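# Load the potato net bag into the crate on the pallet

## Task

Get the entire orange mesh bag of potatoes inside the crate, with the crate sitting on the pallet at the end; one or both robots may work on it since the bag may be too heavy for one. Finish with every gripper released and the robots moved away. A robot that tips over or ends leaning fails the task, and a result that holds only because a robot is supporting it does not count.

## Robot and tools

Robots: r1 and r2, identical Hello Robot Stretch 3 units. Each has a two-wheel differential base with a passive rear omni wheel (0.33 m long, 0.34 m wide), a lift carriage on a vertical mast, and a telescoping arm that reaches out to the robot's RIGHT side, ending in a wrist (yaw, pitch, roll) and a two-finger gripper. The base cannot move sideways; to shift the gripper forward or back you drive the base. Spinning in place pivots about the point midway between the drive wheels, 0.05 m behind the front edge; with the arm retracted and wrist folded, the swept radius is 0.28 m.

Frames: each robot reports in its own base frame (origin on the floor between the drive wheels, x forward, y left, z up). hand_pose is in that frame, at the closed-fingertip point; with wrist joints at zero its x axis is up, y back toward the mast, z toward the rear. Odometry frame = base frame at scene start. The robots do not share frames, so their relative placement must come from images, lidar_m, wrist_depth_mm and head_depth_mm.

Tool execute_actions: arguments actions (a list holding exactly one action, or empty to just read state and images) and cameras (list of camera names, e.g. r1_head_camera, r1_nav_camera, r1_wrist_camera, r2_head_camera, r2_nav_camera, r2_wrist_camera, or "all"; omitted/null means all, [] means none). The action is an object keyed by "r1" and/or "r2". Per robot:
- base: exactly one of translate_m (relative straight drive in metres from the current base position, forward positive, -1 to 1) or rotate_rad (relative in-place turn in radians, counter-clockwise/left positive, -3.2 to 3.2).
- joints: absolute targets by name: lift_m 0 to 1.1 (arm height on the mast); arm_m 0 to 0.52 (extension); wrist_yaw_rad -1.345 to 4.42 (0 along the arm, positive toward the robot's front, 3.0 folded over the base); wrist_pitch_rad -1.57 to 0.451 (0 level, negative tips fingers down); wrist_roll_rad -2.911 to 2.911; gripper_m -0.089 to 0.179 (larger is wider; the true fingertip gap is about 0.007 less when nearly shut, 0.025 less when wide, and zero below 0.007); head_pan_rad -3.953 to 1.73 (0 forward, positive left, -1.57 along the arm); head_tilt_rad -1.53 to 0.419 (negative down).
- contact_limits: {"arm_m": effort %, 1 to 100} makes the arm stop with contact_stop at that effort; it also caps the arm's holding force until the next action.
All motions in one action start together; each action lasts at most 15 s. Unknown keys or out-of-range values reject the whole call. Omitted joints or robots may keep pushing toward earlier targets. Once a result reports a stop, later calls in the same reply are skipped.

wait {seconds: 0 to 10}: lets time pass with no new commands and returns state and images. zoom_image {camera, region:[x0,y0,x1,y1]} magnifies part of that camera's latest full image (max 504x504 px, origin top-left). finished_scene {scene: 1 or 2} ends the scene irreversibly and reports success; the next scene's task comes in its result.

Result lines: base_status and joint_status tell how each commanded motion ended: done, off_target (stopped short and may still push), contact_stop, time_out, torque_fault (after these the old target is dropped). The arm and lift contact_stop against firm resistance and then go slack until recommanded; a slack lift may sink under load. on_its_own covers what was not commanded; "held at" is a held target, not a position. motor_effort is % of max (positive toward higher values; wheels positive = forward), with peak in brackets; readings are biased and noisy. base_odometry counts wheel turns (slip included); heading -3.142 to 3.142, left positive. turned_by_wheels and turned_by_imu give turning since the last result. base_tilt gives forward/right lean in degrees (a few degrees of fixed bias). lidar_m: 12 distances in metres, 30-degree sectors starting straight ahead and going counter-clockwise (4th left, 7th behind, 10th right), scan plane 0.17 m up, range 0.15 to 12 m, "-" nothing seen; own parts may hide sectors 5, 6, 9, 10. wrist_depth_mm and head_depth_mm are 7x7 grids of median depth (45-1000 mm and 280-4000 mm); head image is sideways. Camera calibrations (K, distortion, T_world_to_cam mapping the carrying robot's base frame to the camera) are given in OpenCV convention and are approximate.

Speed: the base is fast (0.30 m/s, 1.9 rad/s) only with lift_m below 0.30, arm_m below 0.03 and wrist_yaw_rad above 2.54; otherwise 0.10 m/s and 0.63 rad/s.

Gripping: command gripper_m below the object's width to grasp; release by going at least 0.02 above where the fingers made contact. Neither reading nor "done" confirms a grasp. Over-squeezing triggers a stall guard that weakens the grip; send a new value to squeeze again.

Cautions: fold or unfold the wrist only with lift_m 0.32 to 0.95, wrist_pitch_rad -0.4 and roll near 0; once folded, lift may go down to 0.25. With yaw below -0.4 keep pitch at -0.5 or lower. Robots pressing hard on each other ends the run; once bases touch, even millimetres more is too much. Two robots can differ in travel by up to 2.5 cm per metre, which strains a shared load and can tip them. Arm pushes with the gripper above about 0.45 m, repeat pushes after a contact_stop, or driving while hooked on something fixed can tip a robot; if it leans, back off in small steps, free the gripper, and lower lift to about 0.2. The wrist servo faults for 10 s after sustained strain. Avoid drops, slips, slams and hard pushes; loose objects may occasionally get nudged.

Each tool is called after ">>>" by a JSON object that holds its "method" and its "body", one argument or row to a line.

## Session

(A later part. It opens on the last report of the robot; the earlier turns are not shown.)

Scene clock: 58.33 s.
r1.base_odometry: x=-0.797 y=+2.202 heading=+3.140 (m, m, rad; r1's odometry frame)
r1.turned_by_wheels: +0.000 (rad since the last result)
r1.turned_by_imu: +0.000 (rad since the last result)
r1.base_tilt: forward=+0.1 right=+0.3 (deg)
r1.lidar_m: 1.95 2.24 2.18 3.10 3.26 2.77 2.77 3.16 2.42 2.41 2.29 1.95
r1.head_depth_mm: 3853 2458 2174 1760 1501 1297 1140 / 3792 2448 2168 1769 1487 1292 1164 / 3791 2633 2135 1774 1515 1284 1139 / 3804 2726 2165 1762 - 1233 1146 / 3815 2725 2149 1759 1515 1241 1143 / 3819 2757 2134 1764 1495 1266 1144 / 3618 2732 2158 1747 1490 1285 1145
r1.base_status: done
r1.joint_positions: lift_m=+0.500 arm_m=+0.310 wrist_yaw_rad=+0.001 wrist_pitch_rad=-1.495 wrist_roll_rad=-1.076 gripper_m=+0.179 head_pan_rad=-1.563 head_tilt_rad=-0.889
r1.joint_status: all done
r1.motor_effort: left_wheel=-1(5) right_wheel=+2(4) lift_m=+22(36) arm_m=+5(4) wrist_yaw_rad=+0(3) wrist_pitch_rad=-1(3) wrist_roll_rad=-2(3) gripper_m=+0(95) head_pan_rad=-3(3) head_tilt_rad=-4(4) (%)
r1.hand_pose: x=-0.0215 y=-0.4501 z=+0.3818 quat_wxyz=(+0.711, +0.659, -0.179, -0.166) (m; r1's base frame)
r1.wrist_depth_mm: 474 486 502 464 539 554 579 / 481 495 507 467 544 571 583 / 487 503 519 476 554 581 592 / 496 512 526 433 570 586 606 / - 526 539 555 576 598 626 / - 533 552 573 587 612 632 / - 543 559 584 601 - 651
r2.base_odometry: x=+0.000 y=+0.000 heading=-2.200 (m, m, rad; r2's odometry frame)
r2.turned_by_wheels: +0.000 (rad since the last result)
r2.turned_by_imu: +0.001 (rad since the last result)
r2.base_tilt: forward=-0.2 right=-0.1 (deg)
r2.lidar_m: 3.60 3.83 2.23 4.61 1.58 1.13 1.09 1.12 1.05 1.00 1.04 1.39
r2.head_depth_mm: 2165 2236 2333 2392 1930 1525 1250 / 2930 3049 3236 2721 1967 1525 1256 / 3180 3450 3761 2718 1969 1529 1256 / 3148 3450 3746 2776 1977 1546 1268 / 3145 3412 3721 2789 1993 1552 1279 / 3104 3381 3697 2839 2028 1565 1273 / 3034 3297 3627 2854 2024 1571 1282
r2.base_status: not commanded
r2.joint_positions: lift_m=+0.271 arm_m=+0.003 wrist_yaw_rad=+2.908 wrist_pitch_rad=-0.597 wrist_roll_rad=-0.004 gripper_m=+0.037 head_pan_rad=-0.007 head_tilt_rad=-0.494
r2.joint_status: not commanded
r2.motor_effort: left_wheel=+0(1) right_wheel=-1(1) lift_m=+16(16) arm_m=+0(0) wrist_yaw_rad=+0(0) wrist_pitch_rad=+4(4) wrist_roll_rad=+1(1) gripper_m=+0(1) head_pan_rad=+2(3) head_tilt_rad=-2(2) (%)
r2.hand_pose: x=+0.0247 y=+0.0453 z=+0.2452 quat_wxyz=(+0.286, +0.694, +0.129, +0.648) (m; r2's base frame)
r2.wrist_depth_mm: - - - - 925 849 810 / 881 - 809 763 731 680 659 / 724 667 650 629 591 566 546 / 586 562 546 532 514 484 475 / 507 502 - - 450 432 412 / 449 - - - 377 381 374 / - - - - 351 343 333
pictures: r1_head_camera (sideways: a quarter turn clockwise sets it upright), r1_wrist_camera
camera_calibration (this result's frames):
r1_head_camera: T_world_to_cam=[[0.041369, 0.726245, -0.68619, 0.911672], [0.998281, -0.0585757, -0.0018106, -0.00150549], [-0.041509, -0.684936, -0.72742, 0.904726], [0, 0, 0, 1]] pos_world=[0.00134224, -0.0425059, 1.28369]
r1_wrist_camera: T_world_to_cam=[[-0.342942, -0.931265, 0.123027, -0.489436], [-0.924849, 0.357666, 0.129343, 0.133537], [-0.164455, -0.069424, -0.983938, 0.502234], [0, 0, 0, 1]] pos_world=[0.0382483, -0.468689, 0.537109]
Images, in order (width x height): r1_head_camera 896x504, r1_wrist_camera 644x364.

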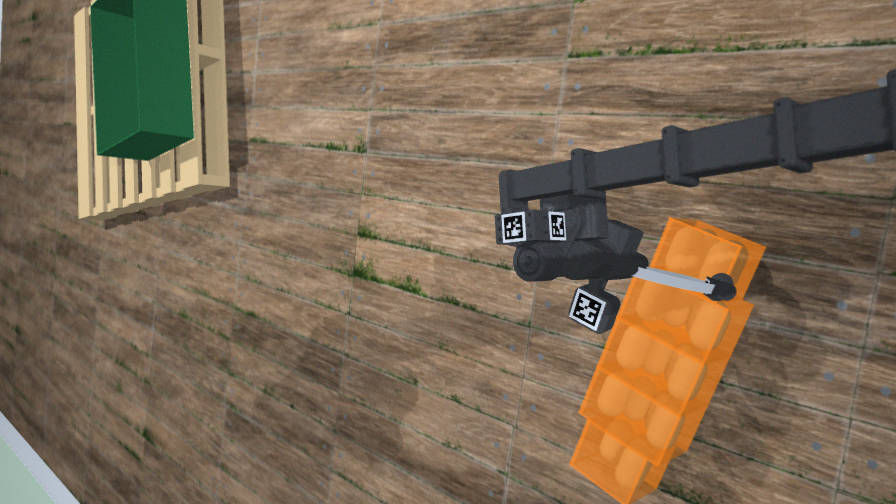

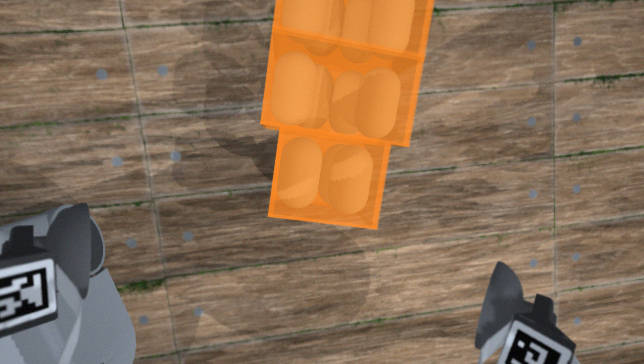

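>>> {"method": "execute_actions", "body": {
  "actions": [
    {"r1":{"base":{"translate_m":-0.01},"joints":{"arm_m":0.37,"lift_m":0.3}}}
  ],
  "cameras": ["r1_wrist_camera"]
}}

>>> {"method": "execute_actions", "body": {
  "actions": [
    {"r1":{"joints":{"lift_m":0.18}}}
  ],
  "cameras": ["r1_wrist_camera"]
}}

Scene clock: 65.50 s.
r1.base_odometry: x=-0.787 y=+2.202 heading=+3.140 (m, m, rad; r1's odometry frame)
r1.turned_by_wheels: +0.000 (rad since the last result)
r1.turned_by_imu: +0.000 (rad since the last result)
r1.base_tilt: forward=+0.2 right=+0.3 (deg)
r1.lidar_m: 1.96 2.25 2.19 3.11 3.26 2.77 2.76 3.17 2.41 2.41 2.30 1.96
r1.head_depth_mm: 3808 2454 2171 1759 1499 1287 1149 / 3812 2473 2160 1753 1498 1298 1142 / 3850 2619 2150 1758 1531 1289 1148 / 3834 2764 2182 1751 1551 1225 1143 / 3831 2751 2148 1753 1498 1243 1143 / 3863 2769 2151 1765 1484 1263 1145 / 3655 2740 2131 1749 1485 1266 1140
r1.base_status: done
r1.joint_positions: lift_m=+0.300 arm_m=+0.370 wrist_yaw_rad=+0.001 wrist_pitch_rad=-1.496 wrist_roll_rad=-1.076 gripper_m=+0.179 head_pan_rad=-1.563 head_tilt_rad=-0.889
r1.joint_status: all done
r1.motor_effort: left_wheel=-2(6) right_wheel=+1(3) lift_m=+22(22) arm_m=+5(6) wrist_yaw_rad=-2(2) wrist_pitch_rad=-1(1) wrist_roll_rad=-2(2) gripper_m=+0(0) head_pan_rad=-3(3) head_tilt_rad=-4(4) (%)
r1.hand_pose: x=-0.0215 y=-0.5098 z=+0.1818 quat_wxyz=(+0.711, +0.660, -0.179, -0.166) (m; r1's base frame)
r1.wrist_depth_mm: 295 303 215 279 332 345 359 / 301 308 219 268 242 351 361 / 304 314 285 282 346 358 372 / 308 318 222 239 353 364 376 / - 325 222 230 357 373 386 / - 329 341 352 367 380 393 / 326 336 347 360 375 - 406
r2.base_odometry: x=+0.000 y=+0.000 heading=-2.200 (m, m, rad; r2's odometry frame)
r2.turned_by_wheels: +0.000 (rad since the last result)
r2.turned_by_imu: +0.001 (rad since the last result)
r2.base_tilt: forward=-0.3 right=-0.1 (deg)
r2.lidar_m: 3.60 3.81 2.24 4.63 1.58 1.13 1.09 1.12 1.05 1.00 1.04 1.39
r2.head_depth_mm: 2170 2249 2331 2406 1944 1524 1254 / 2938 3073 3221 2691 1947 1526 1257 / 3183 3458 3750 2758 1961 1540 1270 / 3143 3439 3755 2799 1986 1551 1267 / 3114 3352 3690 2786 2000 1553 1268 / 3067 3353 3653 2845 2023 1564 1278 / 3029 3311 3664 2871 2032 1584 1282
r2.base_status: not commanded
r2.joint_positions: lift_m=+0.271 arm_m=+0.003 wrist_yaw_rad=+2.908 wrist_pitch_rad=-0.597 wrist_roll_rad=-0.004 gripper_m=+0.037 head_pan_rad=-0.007 head_tilt_rad=-0.494
r2.joint_status: not commanded
r2.motor_effort: left_wheel=+1(0) right_wheel=-1(1) lift_m=+16(16) arm_m=+0(0) wrist_yaw_rad=+0(1) wrist_pitch_rad=+4(4) wrist_roll_rad=+1(1) gripper_m=+0(1) head_pan_rad=+3(4) head_tilt_rad=-2(3) (%)
r2.hand_pose: x=+0.0247 y=+0.0453 z=+0.2452 quat_wxyz=(+0.286, +0.694, +0.129, +0.648) (m; r2's base frame)
r2.wrist_depth_mm: - - - - 919 852 818 / 882 - 806 751 712 705 658 / 699 668 644 630 598 591 549 / 584 571 543 537 505 489 471 / 496 510 - - 454 428 420 / 445 - - - 383 386 372 / - - - - 353 339 337
pictures: r1_wrist_camera
camera_calibration (this result's frames):
r1_wrist_camera: T_world_to_cam=[[-0.342942, -0.931365, 0.122267, -0.520429], [-0.924848, 0.357561, 0.129635, 0.180684], [-0.164456, -0.0686211, -0.983995, 0.301721], [0, 0, 0, 1]] pos_world=[0.0382482, -0.528611, 0.3371]
Images, in order (width x height): r1_wrist_camera 644x364.

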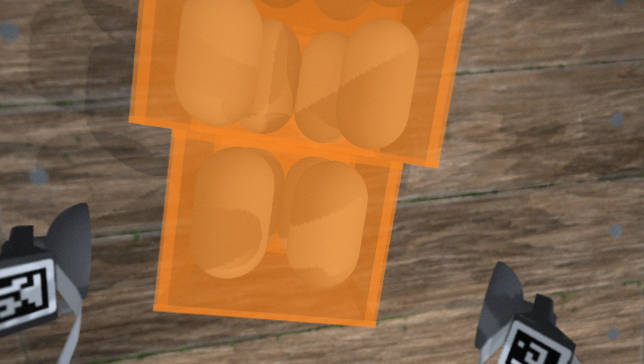

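Scene clock: 67.87 s.
r1.base_odometry: x=-0.787 y=+2.202 heading=+3.140 (m, m, rad; r1's odometry frame)
r1.turned_by_wheels: +0.000 (rad since the last result)
r1.turned_by_imu: +0.001 (rad since the last result)
r1.base_tilt: forward=+0.0 right=+0.3 (deg)
r1.lidar_m: 1.96 2.24 2.19 3.11 3.24 2.76 2.76 3.17 2.42 2.41 2.30 1.96
r1.head_depth_mm: 3752 2494 2146 1765 1485 1306 1148 / 3794 2477 2136 1774 1488 1297 1147 / 3799 2625 2154 1758 1492 1294 1147 / 3854 2735 2153 1746 1530 1225 1143 / 3765 2745 2134 1759 1498 1251 1143 / 3787 2743 2137 1753 1475 1270 1143 / 3731 2783 2144 1753 1485 1270 1141
r1.base_status: not commanded
r1.joint_positions: lift_m=+0.197 arm_m=+0.370 wrist_yaw_rad=+0.001 wrist_pitch_rad=-1.527 wrist_roll_rad=-1.077 gripper_m=+0.179 head_pan_rad=-1.563 head_tilt_rad=-0.890
r1.joint_status: lift_m contact_stop (moved -0.103 of -0.120)
r1.on_its_own: lift_m is slack since a contact_stop, until your next command for it (your +0.180 is given up)
r1.motor_effort: left_wheel=+2(2) right_wheel=-5(5) lift_m=+33(33) arm_m=+5(5) wrist_yaw_rad=-1(2) wrist_pitch_rad=+8(11) wrist_roll_rad=-2(2) gripper_m=-1(1) head_pan_rad=-3(3) head_tilt_rad=-4(4) (%)
r1.hand_pose: x=-0.0215 y=-0.5017 z=+0.0789 quat_wxyz=(+0.700, +0.671, -0.176, -0.169) (m; r1's base frame)
r1.wrist_depth_mm: 207 116 123 168 138 126 239 / 211 130 132 172 137 129 245 / 215 220 222 229 152 242 251 / 218 222 122 186 237 248 254 / - 225 117 136 125 253 259 / - 228 120 139 126 258 266 / 232 234 124 138 130 261 272
r2.base_odometry: x=+0.000 y=+0.000 heading=-2.200 (m, m, rad; r2's odometry frame)
r2.turned_by_wheels: +0.000 (rad since the last result)
r2.turned_by_imu: +0.000 (rad since the last result)
r2.base_tilt: forward=-0.4 right=+0.0 (deg)
r2.lidar_m: 3.59 3.84 2.23 4.61 1.58 1.13 1.09 1.12 1.04 1.00 1.03 1.40
r2.head_depth_mm: 2175 2240 2327 2418 1925 1516 1248 / 2869 3031 3166 2704 1952 1515 1252 / 3153 3544 3776 2720 1975 1539 1257 / 3148 3434 3716 2731 1994 1551 1268 / 3105 3401 3644 2797 2005 1569 1273 / 3105 3369 3629 2833 2000 1573 1274 / 3026 3305 3666 2868 2042 1583 1291
r2.base_status: not commanded
r2.joint_positions: lift_m=+0.271 arm_m=+0.003 wrist_yaw_rad=+2.908 wrist_pitch_rad=-0.597 wrist_roll_rad=-0.004 gripper_m=+0.037 head_pan_rad=-0.007 head_tilt_rad=-0.494
r2.joint_status: not commanded
r2.motor_effort: left_wheel=+1(1) right_wheel=-1(1) lift_m=+16(16) arm_m=+0(0) wrist_yaw_rad=+0(0) wrist_pitch_rad=+4(4) wrist_roll_rad=+1(1) gripper_m=+0(0) head_pan_rad=+3(3) head_tilt_rad=-2(2) (%)
r2.hand_pose: x=+0.0247 y=+0.0453 z=+0.2452 quat_wxyz=(+0.286, +0.694, +0.129, +0.648) (m; r2's base frame)
r2.wrist_depth_mm: - - - - 951 846 807 / 876 - 807 777 706 703 649 / 704 669 650 611 601 578 550 / 585 551 541 539 514 488 472 / 505 509 - - 447 425 414 / 449 - - - 380 381 371 / - - - - 349 346 335
pictures: r1_wrist_camera
camera_calibration (this result's frames):
r1_wrist_camera: T_world_to_cam=[[-0.342312, -0.935009, 0.0926323, -0.499719], [-0.925077, 0.352643, 0.140983, 0.187725], [-0.164486, -0.0374319, -0.985669, 0.216829], [0, 0, 0, 1]] pos_world=[0.0382655, -0.525325, 0.233546]
Images, in order (width x height): r1_wrist_camera 644x364.

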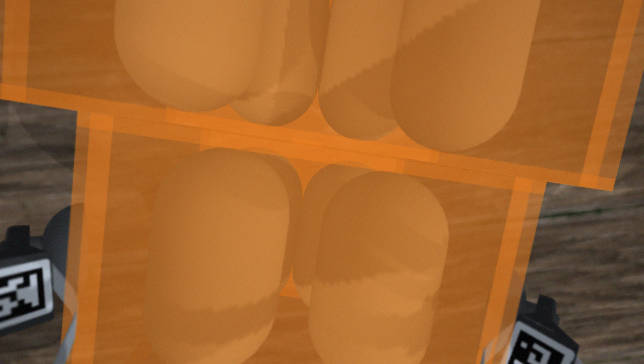

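>>> {"method": "execute_actions", "body": {
  "actions": [
    {"r1":{"joints":{"gripper_m":0.07,"lift_m":0.2}}}
  ],
  "cameras": []
}}

>>> {"method": "execute_actions", "body": {
  "actions": [
    {"r1":{"joints":{"gripper_m":0.075,"lift_m":0.25}}}
  ],
  "cameras": []
}}

>>> {"method": "execute_actions", "body": {
  "actions": [
    {"r1":{"base":{"translate_m":-0.45},"joints":{"gripper_m":0.07,"wrist_roll_rad":-1.35}}}
  ],
  "cameras": ["r1_head_camera"]
}}

>>> {"method": "execute_actions", "body": {
  "actions": [
    {"r1":{"base":{"translate_m":-0.47},"joints":{"gripper_m":0.075,"wrist_roll_rad":-1.57}}}
  ],
  "cameras": ["r1_head_camera"]
}}

Scene clock: 75.03 s.
r1.base_odometry: x=-0.787 y=+2.202 heading=+3.140 (m, m, rad; r1's odometry frame)
r1.turned_by_wheels: +0.000 (rad since the last result)
r1.turned_by_imu: +0.000 (rad since the last result)
r1.base_tilt: forward=-0.1 right=+0.1 (deg)
r1.lidar_m: 1.96 2.24 2.19 3.11 3.27 2.76 2.76 3.17 2.42 2.41 2.31 1.96
r1.head_depth_mm: 3822 2453 2158 1760 1499 1302 1145 / 3849 2506 2143 1771 1494 1291 1141 / 3855 2612 2145 1767 1495 1293 1147 / 3870 2762 2140 1765 1527 1226 1145 / 3811 2752 2150 1760 1481 1241 1149 / 3841 2741 2141 1778 1486 1263 1139 / 3671 2740 2148 1766 1480 1267 1142
r1.base_status: not commanded
r1.joint_positions: lift_m=+0.200 arm_m=+0.370 wrist_yaw_rad=+0.001 wrist_pitch_rad=-1.533 wrist_roll_rad=-1.077 gripper_m=+0.073 head_pan_rad=-1.563 head_tilt_rad=-0.890
r1.joint_status: all done
r1.motor_effort: left_wheel=+1(2) right_wheel=-4(5) lift_m=+23(42) arm_m=+5(6) wrist_yaw_rad=-2(2) wrist_pitch_rad=+9(9) wrist_roll_rad=-2(2) gripper_m=-49(100) head_pan_rad=-3(3) head_tilt_rad=-4(4) (%)
r1.hand_pose: x=-0.0215 y=-0.5002 z=+0.0821 quat_wxyz=(+0.698, +0.673, -0.175, -0.169) (m; r1's base frame)
r1.wrist_depth_mm: 211 121 125 172 142 129 243 / 215 215 134 176 141 133 247 / 219 224 227 233 157 246 253 / 223 226 125 189 241 253 259 / 225 230 121 140 129 257 263 / - 234 124 144 131 263 270 / 237 239 129 143 135 - 274
r2.base_odometry: x=+0.000 y=+0.000 heading=-2.200 (m, m, rad; r2's odometry frame)
r2.turned_by_wheels: +0.000 (rad since the last result)
r2.turned_by_imu: +0.001 (rad since the last result)
r2.base_tilt: forward=-0.3 right=-0.1 (deg)
r2.lidar_m: 3.62 3.83 2.24 4.63 1.58 1.13 1.09 1.12 1.05 1.00 1.03 1.39
r2.head_depth_mm: 2138 2232 2318 2387 1938 1522 1248 / 2893 3015 3217 2688 1954 1527 1252 / 3152 3440 3758 2736 1963 1546 1262 / 3168 3445 3726 2801 1987 1558 1272 / 3089 3376 3722 2812 1998 1552 1274 / 3087 3370 3628 2817 2024 1571 1278 / 3071 3248 3677 2861 2031 1584 1288
r2.base_status: not commanded
r2.joint_positions: lift_m=+0.271 arm_m=+0.003 wrist_yaw_rad=+2.908 wrist_pitch_rad=-0.597 wrist_roll_rad=-0.004 gripper_m=+0.037 head_pan_rad=-0.007 head_tilt_rad=-0.494
r2.joint_status: not commanded
r2.motor_effort: left_wheel=+1(0) right_wheel=+0(1) lift_m=+16(16) arm_m=+0(0) wrist_yaw_rad=+1(1) wrist_pitch_rad=+4(4) wrist_roll_rad=+1(1) gripper_m=-1(1) head_pan_rad=+3(4) head_tilt_rad=-2(2) (%)
r2.hand_pose: x=+0.0247 y=+0.0453 z=+0.2452 quat_wxyz=(+0.286, +0.694, +0.129, +0.648) (m; r2's base frame)
r2.wrist_depth_mm: - - - - 920 881 822 / 880 - 795 753 716 706 647 / 710 660 653 613 599 570 549 / 591 563 540 540 510 486 472 / 495 504 - - 446 430 411 / 450 - - - 378 386 373 / - - - - 347 340 335
pictures: none
No camera images: the call's "cameras" was empty. Leave "cameras" out to get every camera's image.

Scene clock: 76.30 s.
r1.base_odometry: x=-0.787 y=+2.202 heading=+3.140 (m, m, rad; r1's odometry frame)
r1.turned_by_wheels: +0.000 (rad since the last result)
r1.turned_by_imu: +0.001 (rad since the last result)
r1.base_tilt: forward=+0.1 right=+0.3 (deg)
r1.lidar_m: 1.96 2.24 2.19 3.10 3.24 2.77 2.76 3.17 2.41 2.40 2.30 1.96
r1.head_depth_mm: 3874 2465 2132 1754 1486 1287 1144 / 3826 2438 2147 1752 1502 1297 1141 / 3854 2610 2142 1745 1532 1296 1141 / 3777 2763 2133 1732 1511 1228 1143 / 3759 2741 2148 1756 1490 1238 1139 / 3807 2709 2136 1756 1490 1268 1138 / 3687 2752 2148 1748 1480 1268 1140
r1.base_status: not commanded
r1.joint_positions: lift_m=+0.249 arm_m=+0.370 wrist_yaw_rad=+0.001 wrist_pitch_rad=-1.495 wrist_roll_rad=-1.079 gripper_m=+0.081 head_pan_rad=-1.563 head_tilt_rad=-0.890
r1.joint_status: gripper_m off_target (ended at +0.081, target +0.075); the others done
r1.motor_effort: left_wheel=+7(9) right_wheel=-11(14) lift_m=+58(57) arm_m=+3(6) wrist_yaw_rad=-1(0) wrist_pitch_rad=-1(11) wrist_roll_rad=-1(2) gripper_m=-38(43) head_pan_rad=-3(3) head_tilt_rad=-4(4) (%)
r1.hand_pose: x=-0.0215 y=-0.5101 z=+0.1305 quat_wxyz=(+0.711, +0.660, -0.178, -0.165) (m; r1's base frame)
r1.wrist_depth_mm: 249 252 151 219 163 289 300 / 253 256 156 202 158 294 306 / 258 263 206 203 169 300 311 / 262 268 139 154 295 307 320 / 265 204 132 137 302 315 325 / - 138 133 137 306 322 332 / 276 280 138 138 312 331 340
r2.base_odometry: x=+0.000 y=+0.000 heading=-2.200 (m, m, rad; r2's odometry frame)
r2.turned_by_wheels: +0.000 (rad since the last result)
r2.turned_by_imu: +0.000 (rad since the last result)
r2.base_tilt: forward=-0.3 right=-0.1 (deg)
r2.lidar_m: 3.59 3.84 2.24 4.62 1.57 1.14 1.08 1.12 1.05 1.00 1.04 1.39
r2.head_depth_mm: 2161 2224 2328 2368 1933 1512 1246 / 2902 3082 3242 2683 1966 1522 1257 / 3187 3477 3760 2718 1968 1540 1259 / 3105 3459 3735 2781 1992 1540 1266 / 3126 3401 3747 2788 1998 1551 1273 / 3089 3353 3733 2845 2007 1569 1274 / 3037 3347 3643 2869 2019 1567 1283
r2.base_status: not commanded
r2.joint_positions: lift_m=+0.271 arm_m=+0.003 wrist_yaw_rad=+2.908 wrist_pitch_rad=-0.597 wrist_roll_rad=-0.004 gripper_m=+0.037 head_pan_rad=-0.007 head_tilt_rad=-0.494
r2.joint_status: not commanded
r2.motor_effort: left_wheel=+1(1) right_wheel=-1(1) lift_m=+15(16) arm_m=+0(0) wrist_yaw_rad=+0(0) wrist_pitch_rad=+4(4) wrist_roll_rad=+1(1) gripper_m=+0(0) head_pan_rad=+2(3) head_tilt_rad=-2(2) (%)
r2.hand_pose: x=+0.0247 y=+0.0453 z=+0.2452 quat_wxyz=(+0.286, +0.694, +0.129, +0.648) (m; r2's base frame)
r2.wrist_depth_mm: - - - - 920 884 813 / 918 - 801 759 706 699 666 / 717 680 642 612 600 566 561 / 584 563 545 532 510 487 477 / 501 501 - - 445 425 417 / 446 - - - 380 387 371 / - - - - 351 342 337
pictures: none
No camera images: the call's "cameras" was empty. Leave "cameras" out to get every camera's image.

Scene clock: 81.90 s.
r1.base_odometry: x=-0.337 y=+2.201 heading=+3.141 (m, m, rad; r1's odometry frame)
r1.turned_by_wheels: +0.001 (rad since the last result)
r1.turned_by_imu: +0.002 (rad since the last result)
r1.base_tilt: forward=+0.2 right=+0.4 (deg)
r1.lidar_m: 2.39 2.49 2.56 3.22 2.75 2.33 2.32 2.69 2.42 2.34 2.81 2.39
r1.head_depth_mm: 3850 2620 2134 1760 1496 1292 1141 / 3786 2480 2137 1759 1500 1292 1142 / 3777 2488 2147 1749 1518 1291 1150 / 3804 2503 2144 1748 1519 1227 1138 / 3760 2631 2155 1772 1493 1222 1142 / 3807 2777 2155 1751 1492 1235 1139 / 3813 2748 2134 1739 1488 1245 1140
r1.base_status: done
r1.joint_positions: lift_m=+0.249 arm_m=+0.370 wrist_yaw_rad=+0.000 wrist_pitch_rad=-1.503 wrist_roll_rad=-1.353 gripper_m=+0.098 head_pan_rad=-1.563 head_tilt_rad=-0.890
r1.joint_status: gripper_m off_target (ended at +0.098, target +0.070); the others done
r1.on_its_own: gripper_m is held at +0.097, not at your +0.070, by its stall guard, which is still easing
r1.motor_effort: left_wheel=+7(8) right_wheel=-12(17) lift_m=+57(57) arm_m=+2(3) wrist_yaw_rad=-1(14) wrist_pitch_rad=+1(5) wrist_roll_rad=+1(19) gripper_m=-30(87) head_pan_rad=-3(3) head_tilt_rad=-3(3) (%)
r1.hand_pose: x=-0.0214 y=-0.5083 z=+0.1305 quat_wxyz=(+0.726, +0.679, -0.079, -0.074) (m; r1's base frame)
r1.wrist_depth_mm: 247 150 152 210 159 285 295 / 252 155 154 201 155 292 302 / 255 262 202 205 170 300 309 / 262 267 139 193 296 306 316 / 266 205 132 137 303 313 323 / - 138 134 137 308 322 332 / 279 283 139 137 317 332 341
r2.base_odometry: x=+0.000 y=+0.000 heading=-2.200 (m, m, rad; r2's odometry frame)
r2.turned_by_wheels: +0.000 (rad since the last result)
r2.turned_by_imu: +0.001 (rad since the last result)
r2.base_tilt: forward=-0.2 right=+0.1 (deg)
r2.lidar_m: 3.59 3.84 2.58 4.62 1.58 1.13 1.08 1.12 1.05 1.00 1.03 1.39
r2.head_depth_mm: 2148 2234 2328 2385 1940 1521 1248 / 2903 3055 3241 2683 1947 1528 1258 / 3191 3462 3778 2744 1965 1535 1258 / 3139 3441 3690 2761 1976 1543 1260 / 3111 3422 3674 2809 1989 1545 1282 / 3086 3376 3694 2804 2027 1566 1273 / 3057 3346 3645 2868 2034 1576 1287
r2.base_status: not commanded
r2.joint_positions: lift_m=+0.271 arm_m=+0.003 wrist_yaw_rad=+2.908 wrist_pitch_rad=-0.597 wrist_roll_rad=-0.004 gripper_m=+0.037 head_pan_rad=-0.007 head_tilt_rad=-0.494
r2.joint_status: not commanded
r2.motor_effort: left_wheel=+1(1) right_wheel=-1(1) lift_m=+16(16) arm_m=+0(0) wrist_yaw_rad=-1(0) wrist_pitch_rad=+4(4) wrist_roll_rad=+1(1) gripper_m=+0(1) head_pan_rad=+3(2) head_tilt_rad=-2(2) (%)
r2.hand_pose: x=+0.0247 y=+0.0453 z=+0.2452 quat_wxyz=(+0.286, +0.694, +0.129, +0.648) (m; r2's base frame)
r2.wrist_depth_mm: - - - - 914 854 828 / 882 - 813 762 729 690 657 / 713 657 665 629 585 579 554 / 582 558 544 537 513 497 475 / 501 502 - - 451 428 419 / 448 - - - 375 385 368 / - - - - 353 345 336
pictures: r1_head_camera (sideways: a quarter turn clockwise sets it upright)
camera_calibration (this result's frames):
r1_head_camera: T_world_to_cam=[[0.0415016, 0.727095, -0.685281, 0.910486], [0.99827, -0.0587645, -0.00189356, -0.00139742], [-0.041647, -0.684017, -0.728276, 0.90584], [0, 0, 0, 1]] pos_world=[0.00133393, -0.0424822, 1.28364]
Images, in order (width x height): r1_head_camera 896x504.

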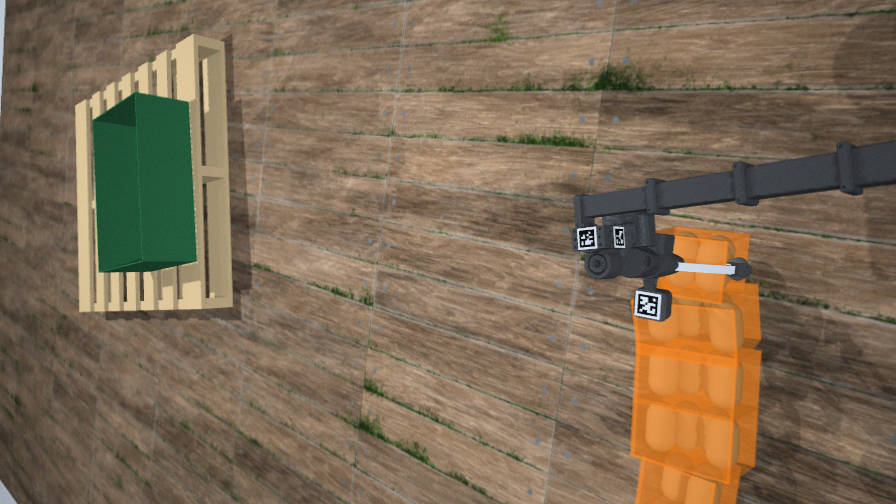

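Scene clock: 87.70 s.
r1.base_odometry: x=+0.133 y=+2.201 heading=+3.141 (m, m, rad; r1's odometry frame)
r1.turned_by_wheels: +0.000 (rad since the last result)
r1.turned_by_imu: +0.001 (rad since the last result)
r1.base_tilt: forward=-0.1 right=+0.3 (deg)
r1.lidar_m: 2.85 2.86 3.34 3.32 2.21 1.87 1.86 2.16 3.66 2.34 3.33 2.85
r1.head_depth_mm: 3827 2721 2152 1765 1487 1301 1141 / 3857 2733 2141 1764 1493 1293 1143 / 3849 2588 2151 1753 1532 1290 1145 / 3777 2491 2142 1754 1523 1223 1146 / 3789 2452 2140 1756 1484 1230 1143 / 3806 2456 2132 1768 1481 1233 1141 / 3791 2703 2128 1762 1485 1232 1143
r1.base_status: done
r1.joint_positions: lift_m=+0.249 arm_m=+0.370 wrist_yaw_rad=-0.005 wrist_pitch_rad=-1.505 wrist_roll_rad=-1.564 gripper_m=+0.102 head_pan_rad=-1.563 head_tilt_rad=-0.890
r1.joint_status: gripper_m off_target (ended at +0.102, target +0.075); the others done
r1.on_its_own: gripper_m is held at +0.101, not at your +0.075, by its stall guard, which is still easing
r1.motor_effort: left_wheel=+7(7) right_wheel=-11(19) lift_m=+57(58) arm_m=+2(3) wrist_yaw_rad=+5(7) wrist_pitch_rad=+1(2) wrist_roll_rad=-4(12) gripper_m=-27(100) head_pan_rad=-3(3) head_tilt_rad=-3(3) (%)
r1.hand_pose: x=-0.0213 y=-0.5076 z=+0.1306 quat_wxyz=(+0.730, +0.684, -0.004, -0.005) (m; r1's base frame)
r1.wrist_depth_mm: 245 247 146 207 159 282 291 / 251 255 154 198 154 288 299 / 257 262 267 203 165 296 307 / 262 268 137 154 296 305 315 / 268 205 131 136 304 312 324 / - 139 133 137 309 325 334 / 281 286 140 138 319 334 342
r2.base_odometry: x=+0.000 y=+0.000 heading=-2.200 (m, m, rad; r2's odometry frame)
r2.turned_by_wheels: +0.000 (rad since the last result)
r2.turned_by_imu: +0.001 (rad since the last result)
r2.base_tilt: forward=-0.4 right=+0.0 (deg)
r2.lidar_m: 3.59 3.84 2.93 4.61 1.58 1.13 1.09 1.12 1.05 1.00 1.03 1.39
r2.head_depth_mm: 2153 2242 2334 2399 1930 1511 1248 / 2941 3048 3244 2716 1948 1520 1258 / 3138 3476 3695 2739 1978 1540 1268 / 3169 3445 3651 2793 1984 1554 1268 / 3134 3392 3675 2802 2010 1558 1271 / 3092 3367 3636 2830 2023 1568 1284 / 3022 3326 3678 2845 2034 1576 1294
r2.base_status: not commanded
r2.joint_positions: lift_m=+0.271 arm_m=+0.003 wrist_yaw_rad=+2.908 wrist_pitch_rad=-0.597 wrist_roll_rad=-0.004 gripper_m=+0.037 head_pan_rad=-0.007 head_tilt_rad=-0.494
r2.joint_status: not commanded
r2.motor_effort: left_wheel=+0(1) right_wheel=-1(1) lift_m=+16(16) arm_m=+0(0) wrist_yaw_rad=+0(0) wrist_pitch_rad=+4(4) wrist_roll_rad=+1(0) gripper_m=+0(0) head_pan_rad=+4(4) head_tilt_rad=-2(2) (%)
r2.hand_pose: x=+0.0247 y=+0.0453 z=+0.2452 quat_wxyz=(+0.286, +0.694, +0.129, +0.648) (m; r2's base frame)
r2.wrist_depth_mm: - - - - 915 846 818 / 885 - 797 763 734 679 650 / 712 673 649 618 589 591 549 / 581 567 543 548 504 489 476 / 506 506 - - 447 427 419 / 452 - - - 378 385 368 / - - - - 355 346 335
pictures: r1_head_camera (sideways: a quarter turn clockwise sets it upright)
camera_calibration (this result's frames):
r1_head_camera: T_world_to_cam=[[0.0415014, 0.727096, -0.685281, 0.910486], [0.99827, -0.0587642, -0.00189357, -0.0013974], [-0.0416468, -0.684017, -0.728277, 0.905841], [0, 0, 0, 1]] pos_world=[0.00133394, -0.0424822, 1.28364]
Images, in order (width x height): r1_head_camera 896x504.

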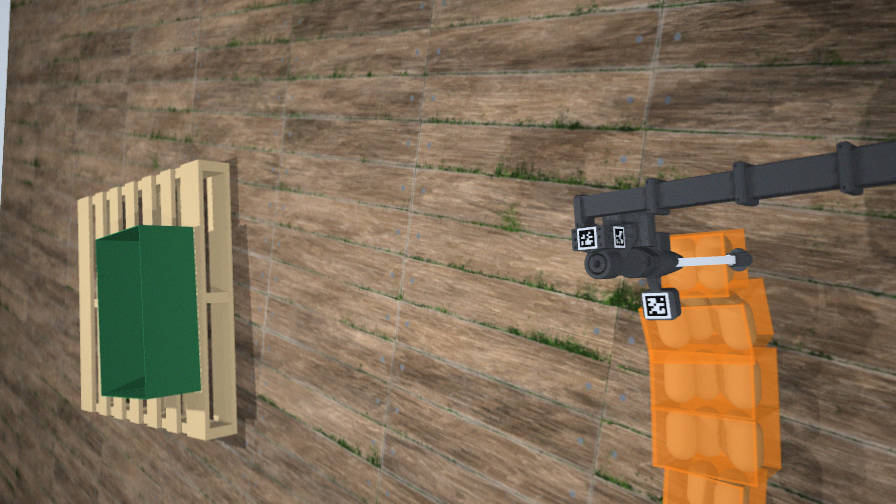

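>>> {"method": "execute_actions", "body": {
  "actions": [
    {"r1":{"joints":{"gripper_m":0.179,"lift_m":0.2}},"r2":{"base":{"rotate_rad":1.25},"joints":{"head_tilt_rad":-0.4}}}
  ],
  "cameras": ["r2_head_camera"]
}}

>>> {"method": "execute_actions", "body": {
  "actions": [
    {"r1":{"joints":{"lift_m":0.5}}}
  ],
  "cameras": []
}}

>>> {"method": "execute_actions", "body": {
  "actions": [
    {"r1":{"base":{"translate_m":-0.59},"joints":{"arm_m":0.0}}}
  ],
  "cameras": []
}}

>>> {"method": "execute_actions", "body": {
  "actions": [
    {"r1":{"base":{"rotate_rad":1.571},"joints":{"wrist_roll_rad":0}}}
  ],
  "cameras": []
}}

>>> {"method": "execute_actions", "body": {
  "actions": [
    {"r1":{"base":{"translate_m":-0.51},"joints":{"arm_m":0.4}}}
  ],
  "cameras": ["r1_head_camera","r1_wrist_camera","r2_head_camera"]
}}

Scene clock: 104.83 s.
r1.base_odometry: x=+0.133 y=+2.201 heading=+3.140 (m, m, rad; r1's odometry frame)
r1.turned_by_wheels: -0.001 (rad since the last result)
r1.turned_by_imu: +0.000 (rad since the last result)
r1.base_tilt: forward=+0.1 right=+0.4 (deg)
r1.lidar_m: 2.85 2.91 3.33 3.33 2.22 1.87 1.86 2.16 3.64 2.34 3.33 2.85
r1.head_depth_mm: 3776 2743 2151 1749 1495 1295 1150 / 3828 2775 2120 1767 1492 1290 1145 / 3750 2622 2153 1760 1486 1294 1143 / 3871 2515 2144 1755 1530 1228 1140 / 3825 2425 2157 1753 1492 1227 1143 / 3815 2519 2103 1743 1489 1222 1139 / 3755 2781 2152 1761 1496 1234 1136
r1.base_status: not commanded
r1.joint_positions: lift_m=+0.200 arm_m=+0.370 wrist_yaw_rad=-0.004 wrist_pitch_rad=-1.494 wrist_roll_rad=-1.564 gripper_m=+0.179 head_pan_rad=-1.563 head_tilt_rad=-0.890
r1.joint_status: all done
r1.motor_effort: left_wheel=-3(7) right_wheel=+4(11) lift_m=+26(48) arm_m=+2(2) wrist_yaw_rad=+4(4) wrist_pitch_rad=-2(2) wrist_roll_rad=-3(3) gripper_m=+0(93) head_pan_rad=-3(3) head_tilt_rad=-3(3) (%)
r1.hand_pose: x=-0.0213 y=-0.5105 z=+0.0816 quat_wxyz=(+0.733, +0.680, -0.004, -0.004) (m; r1's base frame)
r1.wrist_depth_mm: 201 111 122 166 134 126 244 / 205 118 129 170 135 131 250 / 210 214 222 227 143 248 256 / 215 221 138 189 245 254 264 / - 224 120 131 137 262 271 / - 229 120 131 145 268 281 / 231 235 124 134 264 - 291
r2.base_odometry: x=+0.000 y=+0.000 heading=-0.950 (m, m, rad; r2's odometry frame)
r2.turned_by_wheels: +1.250 (rad since the last result)
r2.turned_by_imu: +1.263 (rad since the last result)
r2.base_tilt: forward=-0.3 right=+0.0 (deg)
r2.lidar_m: 4.70 2.57 1.33 1.09 1.09 1.20 1.01 1.00 1.11 1.76 3.68 2.92
r2.head_depth_mm: - - - 3019 2176 1636 1318 / - - - 3016 2177 1645 1329 / - - - 3301 2195 1667 1337 / - - - 3319 2209 1675 1340 / - - - 3368 2268 1676 1355 / - - - 3473 2263 1687 1362 / - - - 3450 2304 1729 1359
r2.base_status: done
r2.joint_positions: lift_m=+0.271 arm_m=+0.003 wrist_yaw_rad=+2.908 wrist_pitch_rad=-0.597 wrist_roll_rad=-0.004 gripper_m=+0.037 head_pan_rad=-0.007 head_tilt_rad=-0.408
r2.joint_status: all done
r2.motor_effort: left_wheel=-3(12) right_wheel=+1(7) lift_m=+16(16) arm_m=+0(0) wrist_yaw_rad=+0(1) wrist_pitch_rad=+4(4) wrist_roll_rad=+1(1) gripper_m=+0(1) head_pan_rad=+3(3) head_tilt_rad=+3(12) (%)
r2.hand_pose: x=+0.0247 y=+0.0452 z=+0.2452 quat_wxyz=(+0.286, +0.694, +0.129, +0.648) (m; r2's base frame)
r2.wrist_depth_mm: 796 - - - 913 847 819 / 828 - 804 778 710 681 660 / 713 670 658 626 591 575 567 / 591 567 551 535 506 487 475 / 503 507 - - 450 435 412 / 456 - - - 377 381 370 / - - - - 351 342 334
pictures: r2_head_camera (sideways: a quarter turn clockwise sets it upright)
camera_calibration (this result's frames):
r2_head_camera: T_world_to_cam=[[-0.394177, 0.0658295, -0.916674, 1.21318], [0.0498219, 0.997495, 0.0502097, -0.0664852], [0.917683, -0.025879, -0.396469, 0.470595], [0, 0, 0, 1]] pos_world=[0.0496649, -0.00136617, 1.30201]
Images, in order (width x height): r2_head_camera 896x504.

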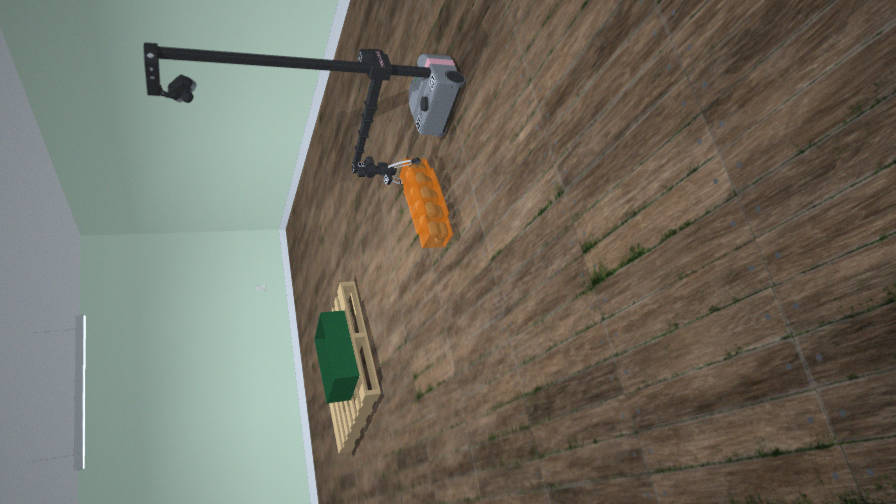

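Scene clock: 108.40 s.
r1.base_odometry: x=+0.133 y=+2.201 heading=+3.141 (m, m, rad; r1's odometry frame)
r1.turned_by_wheels: +0.000 (rad since the last result)
r1.turned_by_imu: +0.001 (rad since the last result)
r1.base_tilt: forward=+0.2 right=+0.4 (deg)
r1.lidar_m: 2.85 2.91 3.32 3.32 2.22 1.87 1.86 2.16 3.66 2.34 3.32 2.86
r1.head_depth_mm: 3798 2769 2136 1759 1495 1290 1150 / 3852 2778 2156 1756 1498 1293 1161 / 3783 2574 2132 1812 1460 1287 1138 / 3794 2467 2125 1807 1422 1232 1141 / 3786 2430 2146 1751 1488 1228 1146 / 3843 2505 2137 1752 1481 1231 1141 / 3773 2777 2149 1748 1484 1232 1141
r1.base_status: not commanded
r1.joint_positions: lift_m=+0.500 arm_m=+0.370 wrist_yaw_rad=-0.001 wrist_pitch_rad=-1.499 wrist_roll_rad=-1.571 gripper_m=+0.179 head_pan_rad=-1.563 head_tilt_rad=-0.890
r1.joint_status: all done
r1.motor_effort: left_wheel=+0(3) right_wheel=+1(4) lift_m=+44(57) arm_m=+2(2) wrist_yaw_rad=+1(3) wrist_pitch_rad=+0(9) wrist_roll_rad=+0(3) gripper_m=+1(6) head_pan_rad=-3(3) head_tilt_rad=-3(3) (%)
r1.hand_pose: x=-0.0214 y=-0.5092 z=+0.3810 quat_wxyz=(+0.732, +0.682, +0.000, +0.000) (m; r1's base frame)
r1.wrist_depth_mm: 466 481 489 442 527 540 561 / 472 489 433 465 539 559 580 / 486 501 511 479 556 572 587 / 499 512 521 545 572 593 603 / - 525 541 558 582 598 627 / - 537 561 574 600 621 645 / 539 551 566 593 615 - 665
r2.base_odometry: x=+0.000 y=+0.000 heading=-0.950 (m, m, rad; r2's odometry frame)
r2.turned_by_wheels: +0.000 (rad since the last result)
r2.turned_by_imu: +0.001 (rad since the last result)
r2.base_tilt: forward=-0.3 right=+0.0 (deg)
r2.lidar_m: 4.68 2.57 1.33 1.09 1.09 1.20 1.01 1.00 1.11 1.76 3.70 2.91
r2.head_depth_mm: - - - 3027 2187 1638 1314 / - - - 3026 2200 1652 1319 / - - - 3239 2205 1657 1326 / - - - 3298 2242 1688 1338 / - - - 3352 2246 1701 1348 / - - - 3383 2282 1698 1356 / - - - 3505 2272 1705 1368
r2.base_status: not commanded
r2.joint_positions: lift_m=+0.271 arm_m=+0.003 wrist_yaw_rad=+2.908 wrist_pitch_rad=-0.597 wrist_roll_rad=-0.004 gripper_m=+0.037 head_pan_rad=-0.007 head_tilt_rad=-0.408
r2.joint_status: not commanded
r2.motor_effort: left_wheel=-3(3) right_wheel=+1(1) lift_m=+15(16) arm_m=+0(0) wrist_yaw_rad=+0(0) wrist_pitch_rad=+4(4) wrist_roll_rad=+1(1) gripper_m=-1(0) head_pan_rad=+3(4) head_tilt_rad=+3(3) (%)
r2.hand_pose: x=+0.0247 y=+0.0452 z=+0.2452 quat_wxyz=(+0.286, +0.694, +0.129, +0.648) (m; r2's base frame)
r2.wrist_depth_mm: 773 - - - 897 886 812 / 813 - 793 755 712 682 649 / 717 672 638 615 592 570 554 / 590 561 549 532 510 493 480 / 507 510 - - 453 436 417 / 451 - - - 378 379 376 / - - - - 355 349 336
pictures: none
No camera images: the call's "cameras" was empty. Leave "cameras" out to get every camera's image.

Scene clock: 115.30 s.
r1.base_odometry: x=+0.723 y=+2.200 heading=+3.141 (m, m, rad; r1's odometry frame)
r1.turned_by_wheels: +0.000 (rad since the last result)
r1.turned_by_imu: -0.003 (rad since the last result)
r1.base_tilt: forward=+0.1 right=+0.3 (deg)
r1.lidar_m: 3.40 3.35 3.47 2.77 1.52 1.30 1.32 1.51 2.53 2.37 2.43 3.41
r1.head_depth_mm: 3811 2775 2153 1765 1497 1292 1141 / 3874 2746 2137 1750 1488 1297 1179 / 3812 2713 2138 1762 1484 1301 1188 / 3796 2744 2133 1756 1480 1289 1168 / 3798 2635 2154 1749 1482 1294 1140 / 3816 2480 2149 1764 1486 1297 1148 / 3778 2395 2142 1768 1482 1294 1147
r1.base_status: done
r1.joint_positions: lift_m=+0.500 arm_m=+0.001 wrist_yaw_rad=-0.001 wrist_pitch_rad=-1.498 wrist_roll_rad=-1.571 gripper_m=+0.179 head_pan_rad=-1.563 head_tilt_rad=-0.890
r1.joint_status: all done
r1.motor_effort: left_wheel=+0(6) right_wheel=+1(3) lift_m=+44(44) arm_m=-5(7) wrist_yaw_rad=+0(0) wrist_pitch_rad=+0(0) wrist_roll_rad=+0(0) gripper_m=+0(0) head_pan_rad=-3(3) head_tilt_rad=-3(4) (%)
r1.hand_pose: x=-0.0214 y=-0.1403 z=+0.3810 quat_wxyz=(+0.732, +0.681, +0.000, +0.000) (m; r1's base frame)
r1.wrist_depth_mm: 464 477 489 507 525 549 560 / 474 487 508 518 538 556 577 / - - - 540 548 570 592 / - - - 554 569 587 617 / - - - 563 584 606 634 / - - - 579 600 621 651 / - - - 595 623 - 677
r2.base_odometry: x=+0.000 y=+0.000 heading=-0.950 (m, m, rad; r2's odometry frame)
r2.turned_by_wheels: +0.000 (rad since the last result)
r2.turned_by_imu: +0.001 (rad since the last result)
r2.base_tilt: forward=-0.2 right=-0.1 (deg)
r2.lidar_m: 4.71 2.57 1.33 1.09 1.09 1.20 1.01 1.00 1.11 1.76 3.71 3.42
r2.head_depth_mm: - - - 3234 2158 1629 1316 / - - - 3218 2177 1646 1325 / - - - 3227 2203 1649 1335 / - - - 3343 2212 1672 1335 / - - - 3382 2248 1689 1341 / - - - 3404 2299 1696 1356 / - - - 3435 2303 1710 1358
r2.base_status: not commanded
r2.joint_positions: lift_m=+0.271 arm_m=+0.003 wrist_yaw_rad=+2.908 wrist_pitch_rad=-0.597 wrist_roll_rad=-0.004 gripper_m=+0.037 head_pan_rad=-0.007 head_tilt_rad=-0.408
r2.joint_status: not commanded
r2.motor_effort: left_wheel=-3(3) right_wheel=+1(1) lift_m=+16(16) arm_m=+0(0) wrist_yaw_rad=+0(1) wrist_pitch_rad=+4(4) wrist_roll_rad=+1(1) gripper_m=-1(0) head_pan_rad=+3(3) head_tilt_rad=+4(3) (%)
r2.hand_pose: x=+0.0247 y=+0.0452 z=+0.2452 quat_wxyz=(+0.286, +0.694, +0.129, +0.648) (m; r2's base frame)
r2.wrist_depth_mm: 801 - - - 928 839 813 / 822 - 799 764 700 691 668 / 703 658 658 607 594 573 550 / 583 573 546 533 513 490 479 / 503 500 - - 454 428 412 / 446 - - - 380 388 373 / - - - - 349 347 333
pictures: none
No camera images: the call's "cameras" was empty. Leave "cameras" out to get every camera's image.

Scene clock: 118.73 s.
r1.base_odometry: x=+0.723 y=+2.200 heading=-1.572 (m, m, rad; r1's odometry frame)
r1.turned_by_wheels: +1.571 (rad since the last result)
r1.turned_by_imu: +1.581 (rad since the last result)
r1.base_tilt: forward=+0.1 right=+0.4 (deg)
r1.lidar_m: 2.73 1.51 1.30 1.32 1.51 2.59 2.37 2.43 3.40 3.41 3.37 3.46
r1.head_depth_mm: 3027 2756 2148 1758 1398 1275 1145 / 3096 2764 2145 1755 1483 1294 1183 / 3144 2716 2156 1759 1487 1290 1183 / 3190 2753 2138 1755 1489 1295 1183 / 3239 2793 2160 1753 1486 1289 1141 / 3263 2770 2138 1747 1492 1296 1139 / 3293 2713 2145 1749 1487 1285 1147
r1.base_status: done
r1.joint_positions: lift_m=+0.500 arm_m=+0.001 wrist_yaw_rad=-0.001 wrist_pitch_rad=-1.498 wrist_roll_rad=-0.005 gripper_m=+0.179 head_pan_rad=-1.563 head_tilt_rad=-0.890
r1.joint_status: all done
r1.motor_effort: left_wheel=-3(7) right_wheel=+2(5) lift_m=+44(44) arm_m=-5(5) wrist_yaw_rad=+0(0) wrist_pitch_rad=+0(0) wrist_roll_rad=+2(3) gripper_m=+0(0) head_pan_rad=-3(3) head_tilt_rad=-3(4) (%)
r1.hand_pose: x=-0.0216 y=-0.1402 z=+0.3810 quat_wxyz=(+0.519, +0.483, -0.516, -0.481) (m; r1's base frame)
r1.wrist_depth_mm: 510 511 524 529 541 545 552 / 512 522 528 540 546 546 556 / 518 528 533 542 548 553 563 / 520 528 542 541 557 560 571 / - 531 545 - - 565 574 / - 540 540 - - 565 575 / 538 542 551 - - - 590
r2.base_odometry: x=+0.000 y=+0.000 heading=-0.950 (m, m, rad; r2's odometry frame)
r2.turned_by_wheels: +0.000 (rad since the last result)
r2.turned_by_imu: +0.001 (rad since the last result)
r2.base_tilt: forward=-0.3 right=-0.1 (deg)
r2.lidar_m: 4.68 2.57 1.33 1.09 1.09 1.20 1.01 1.00 1.11 1.76 3.70 3.43
r2.head_depth_mm: - - - 3181 2165 1642 1315 / - - - 3228 2187 1646 1330 / - - - 3297 2193 1656 1325 / - - - 3295 2203 1672 1345 / - - - 3383 2239 1690 1354 / - - - 3399 2257 1694 1353 / - - - 3502 2309 1710 1365
r2.base_status: not commanded
r2.joint_positions: lift_m=+0.271 arm_m=+0.003 wrist_yaw_rad=+2.908 wrist_pitch_rad=-0.597 wrist_roll_rad=-0.004 gripper_m=+0.037 head_pan_rad=-0.007 head_tilt_rad=-0.408
r2.joint_status: not commanded
r2.motor_effort: left_wheel=-2(3) right_wheel=+1(1) lift_m=+16(15) arm_m=+0(0) wrist_yaw_rad=+0(0) wrist_pitch_rad=+4(4) wrist_roll_rad=+1(1) gripper_m=+0(0) head_pan_rad=+4(3) head_tilt_rad=+3(4) (%)
r2.hand_pose: x=+0.0247 y=+0.0452 z=+0.2452 quat_wxyz=(+0.286, +0.694, +0.129, +0.648) (m; r2's base frame)
r2.wrist_depth_mm: 788 - - - 935 870 827 / 844 - 800 768 710 680 672 / 711 670 655 622 603 573 549 / 592 559 542 534 505 491 475 / 506 505 - - 449 421 417 / 449 - - - 378 382 369 / - - - - 355 340 335
pictures: none
No camera images: the call's "cameras" was empty. Leave "cameras" out to get every camera's image.

Scene clock: 124.83 s.
r1.base_odometry: x=+0.724 y=+2.710 heading=-1.572 (m, m, rad; r1's odometry frame)
r1.turned_by_wheels: +0.000 (rad since the last result)
r1.turned_by_imu: -0.002 (rad since the last result)
r1.base_tilt: forward=+0.0 right=+0.2 (deg)
r1.lidar_m: 2.98 1.66 1.45 1.45 1.65 2.82 1.87 1.90 3.29 3.29 3.67 3.95
r1.head_depth_mm: 2922 2758 2152 1754 1486 1294 1146 / 2969 2739 2139 1768 1486 1304 1160 / 2992 2743 2134 1803 1499 1270 1147 / 3073 2764 2122 1857 1395 1252 1147 / 3118 2755 2151 1748 1454 1270 1145 / 3189 2707 2138 1752 1481 1304 1138 / 3247 2707 2132 1746 1481 1293 1142
r1.base_status: done
r1.joint_positions: lift_m=+0.500 arm_m=+0.400 wrist_yaw_rad=-0.001 wrist_pitch_rad=-1.498 wrist_roll_rad=-0.003 gripper_m=+0.179 head_pan_rad=-1.563 head_tilt_rad=-0.890
r1.joint_status: all done
r1.motor_effort: left_wheel=-1(7) right_wheel=+2(3) lift_m=+44(44) arm_m=+5(5) wrist_yaw_rad=+1(0) wrist_pitch_rad=+0(0) wrist_roll_rad=+1(2) gripper_m=+1(0) head_pan_rad=-3(3) head_tilt_rad=-3(3) (%)
r1.hand_pose: x=-0.0216 y=-0.5391 z=+0.3810 quat_wxyz=(+0.518, +0.482, -0.517, -0.481) (m; r1's base frame)
r1.wrist_depth_mm: 512 515 519 464 539 543 551 / 518 520 525 477 545 548 553 / 516 528 527 478 536 549 555 / 519 529 533 448 550 557 566 / - 540 539 553 557 566 568 / - 539 543 555 559 575 581 / 537 543 549 557 566 - 580
r2.base_odometry: x=+0.000 y=+0.000 heading=-0.950 (m, m, rad; r2's odometry frame)
r2.turned_by_wheels: +0.000 (rad since the last result)
r2.turned_by_imu: +0.001 (rad since the last result)
r2.base_tilt: forward=-0.3 right=+0.0 (deg)
r2.lidar_m: 4.67 2.57 1.33 1.09 1.09 1.20 1.01 1.00 1.11 1.75 3.70 3.73
r2.head_depth_mm: - - - 3148 2164 1633 1318 / - - - 3228 2181 1640 1326 / - - - 3262 2201 1665 1328 / - - - 3280 2216 1659 1340 / - - - 3401 2235 1690 1350 / - - - 3398 2260 1712 1354 / - - - 3472 2296 1717 1367
r2.base_status: not commanded
r2.joint_positions: lift_m=+0.271 arm_m=+0.003 wrist_yaw_rad=+2.908 wrist_pitch_rad=-0.597 wrist_roll_rad=-0.004 gripper_m=+0.037 head_pan_rad=-0.007 head_tilt_rad=-0.408
r2.joint_status: not commanded
r2.motor_effort: left_wheel=-2(2) right_wheel=+1(1) lift_m=+16(16) arm_m=+0(0) wrist_yaw_rad=+0(1) wrist_pitch_rad=+4(4) wrist_roll_rad=+1(1) gripper_m=-1(0) head_pan_rad=+3(3) head_tilt_rad=+3(3) (%)
r2.hand_pose: x=+0.0247 y=+0.0452 z=+0.2452 quat_wxyz=(+0.286, +0.694, +0.129, +0.648) (m; r2's base frame)
r2.wrist_depth_mm: 781 - - - 899 837 836 / 814 - 826 754 723 691 661 / 703 681 658 615 596 567 542 / 574 564 553 533 505 486 467 / 494 511 - - 449 430 417 / 450 - - - 374 380 374 / - - - - 352 342 335
pictures: r1_head_camera (sideways: a quarter turn clockwise sets it upright), r1_wrist_camera, r2_head_camera (sideways: a quarter turn clockwise sets it upright)
camera_calibration (this result's frames):
r1_head_camera: T_world_to_cam=[[0.0415017, 0.727111, -0.685264, 0.910464], [0.99827, -0.0587648, -0.00189509, -0.00139544], [-0.0416473, -0.684, -0.728292, 0.905861], [0, 0, 0, 1]] pos_world=[0.00133391, -0.0424818, 1.28364]
r1_wrist_camera: T_world_to_cam=[[-0.988112, -0.139985, 0.0635489, -0.137031], [-0.13442, 0.987295, 0.0847402, 0.538819], [-0.0746039, 0.0751906, -0.994374, 0.579139], [0, 0, 0, 1]] pos_world=[-0.0197679, -0.594702, 0.53893]
r2_head_camera: T_world_to_cam=[[-0.394177, 0.0658296, -0.916674, 1.21318], [0.0498222, 0.997495, 0.0502097, -0.0664852], [0.917683, -0.0258792, -0.396469, 0.470594], [0, 0, 0, 1]] pos_world=[0.0496649, -0.00136618, 1.30201]
Images, in order (width x height): r1_head_camera 896x504, r1_wrist_camera 644x364, r2_head_camera 896x504.

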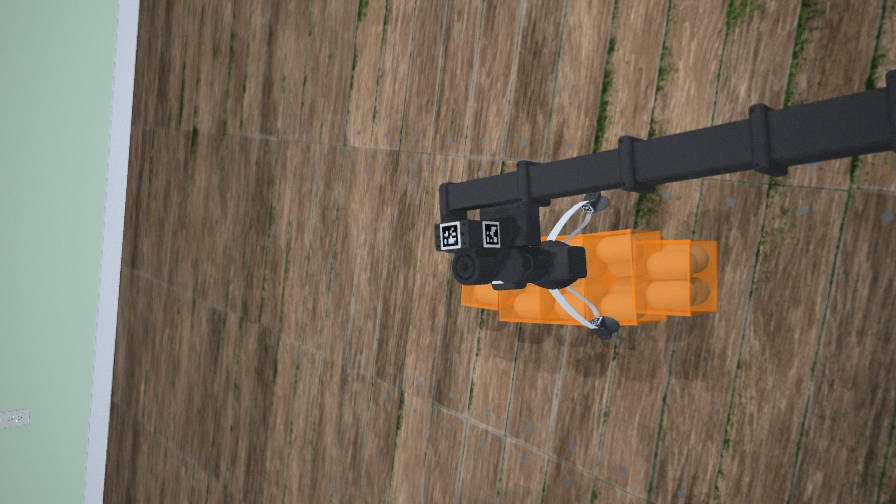

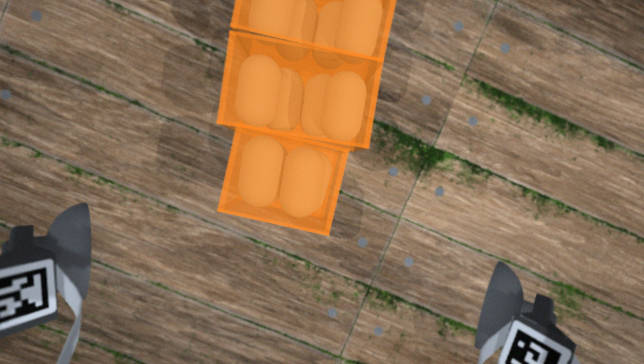

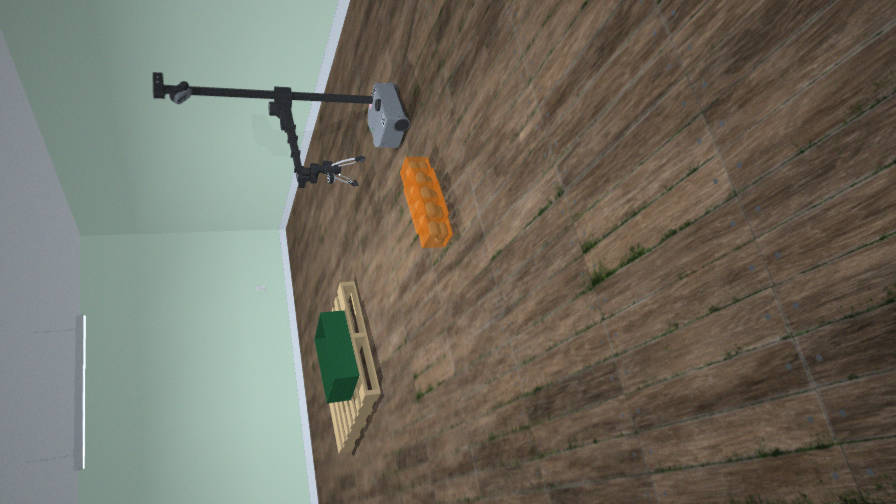

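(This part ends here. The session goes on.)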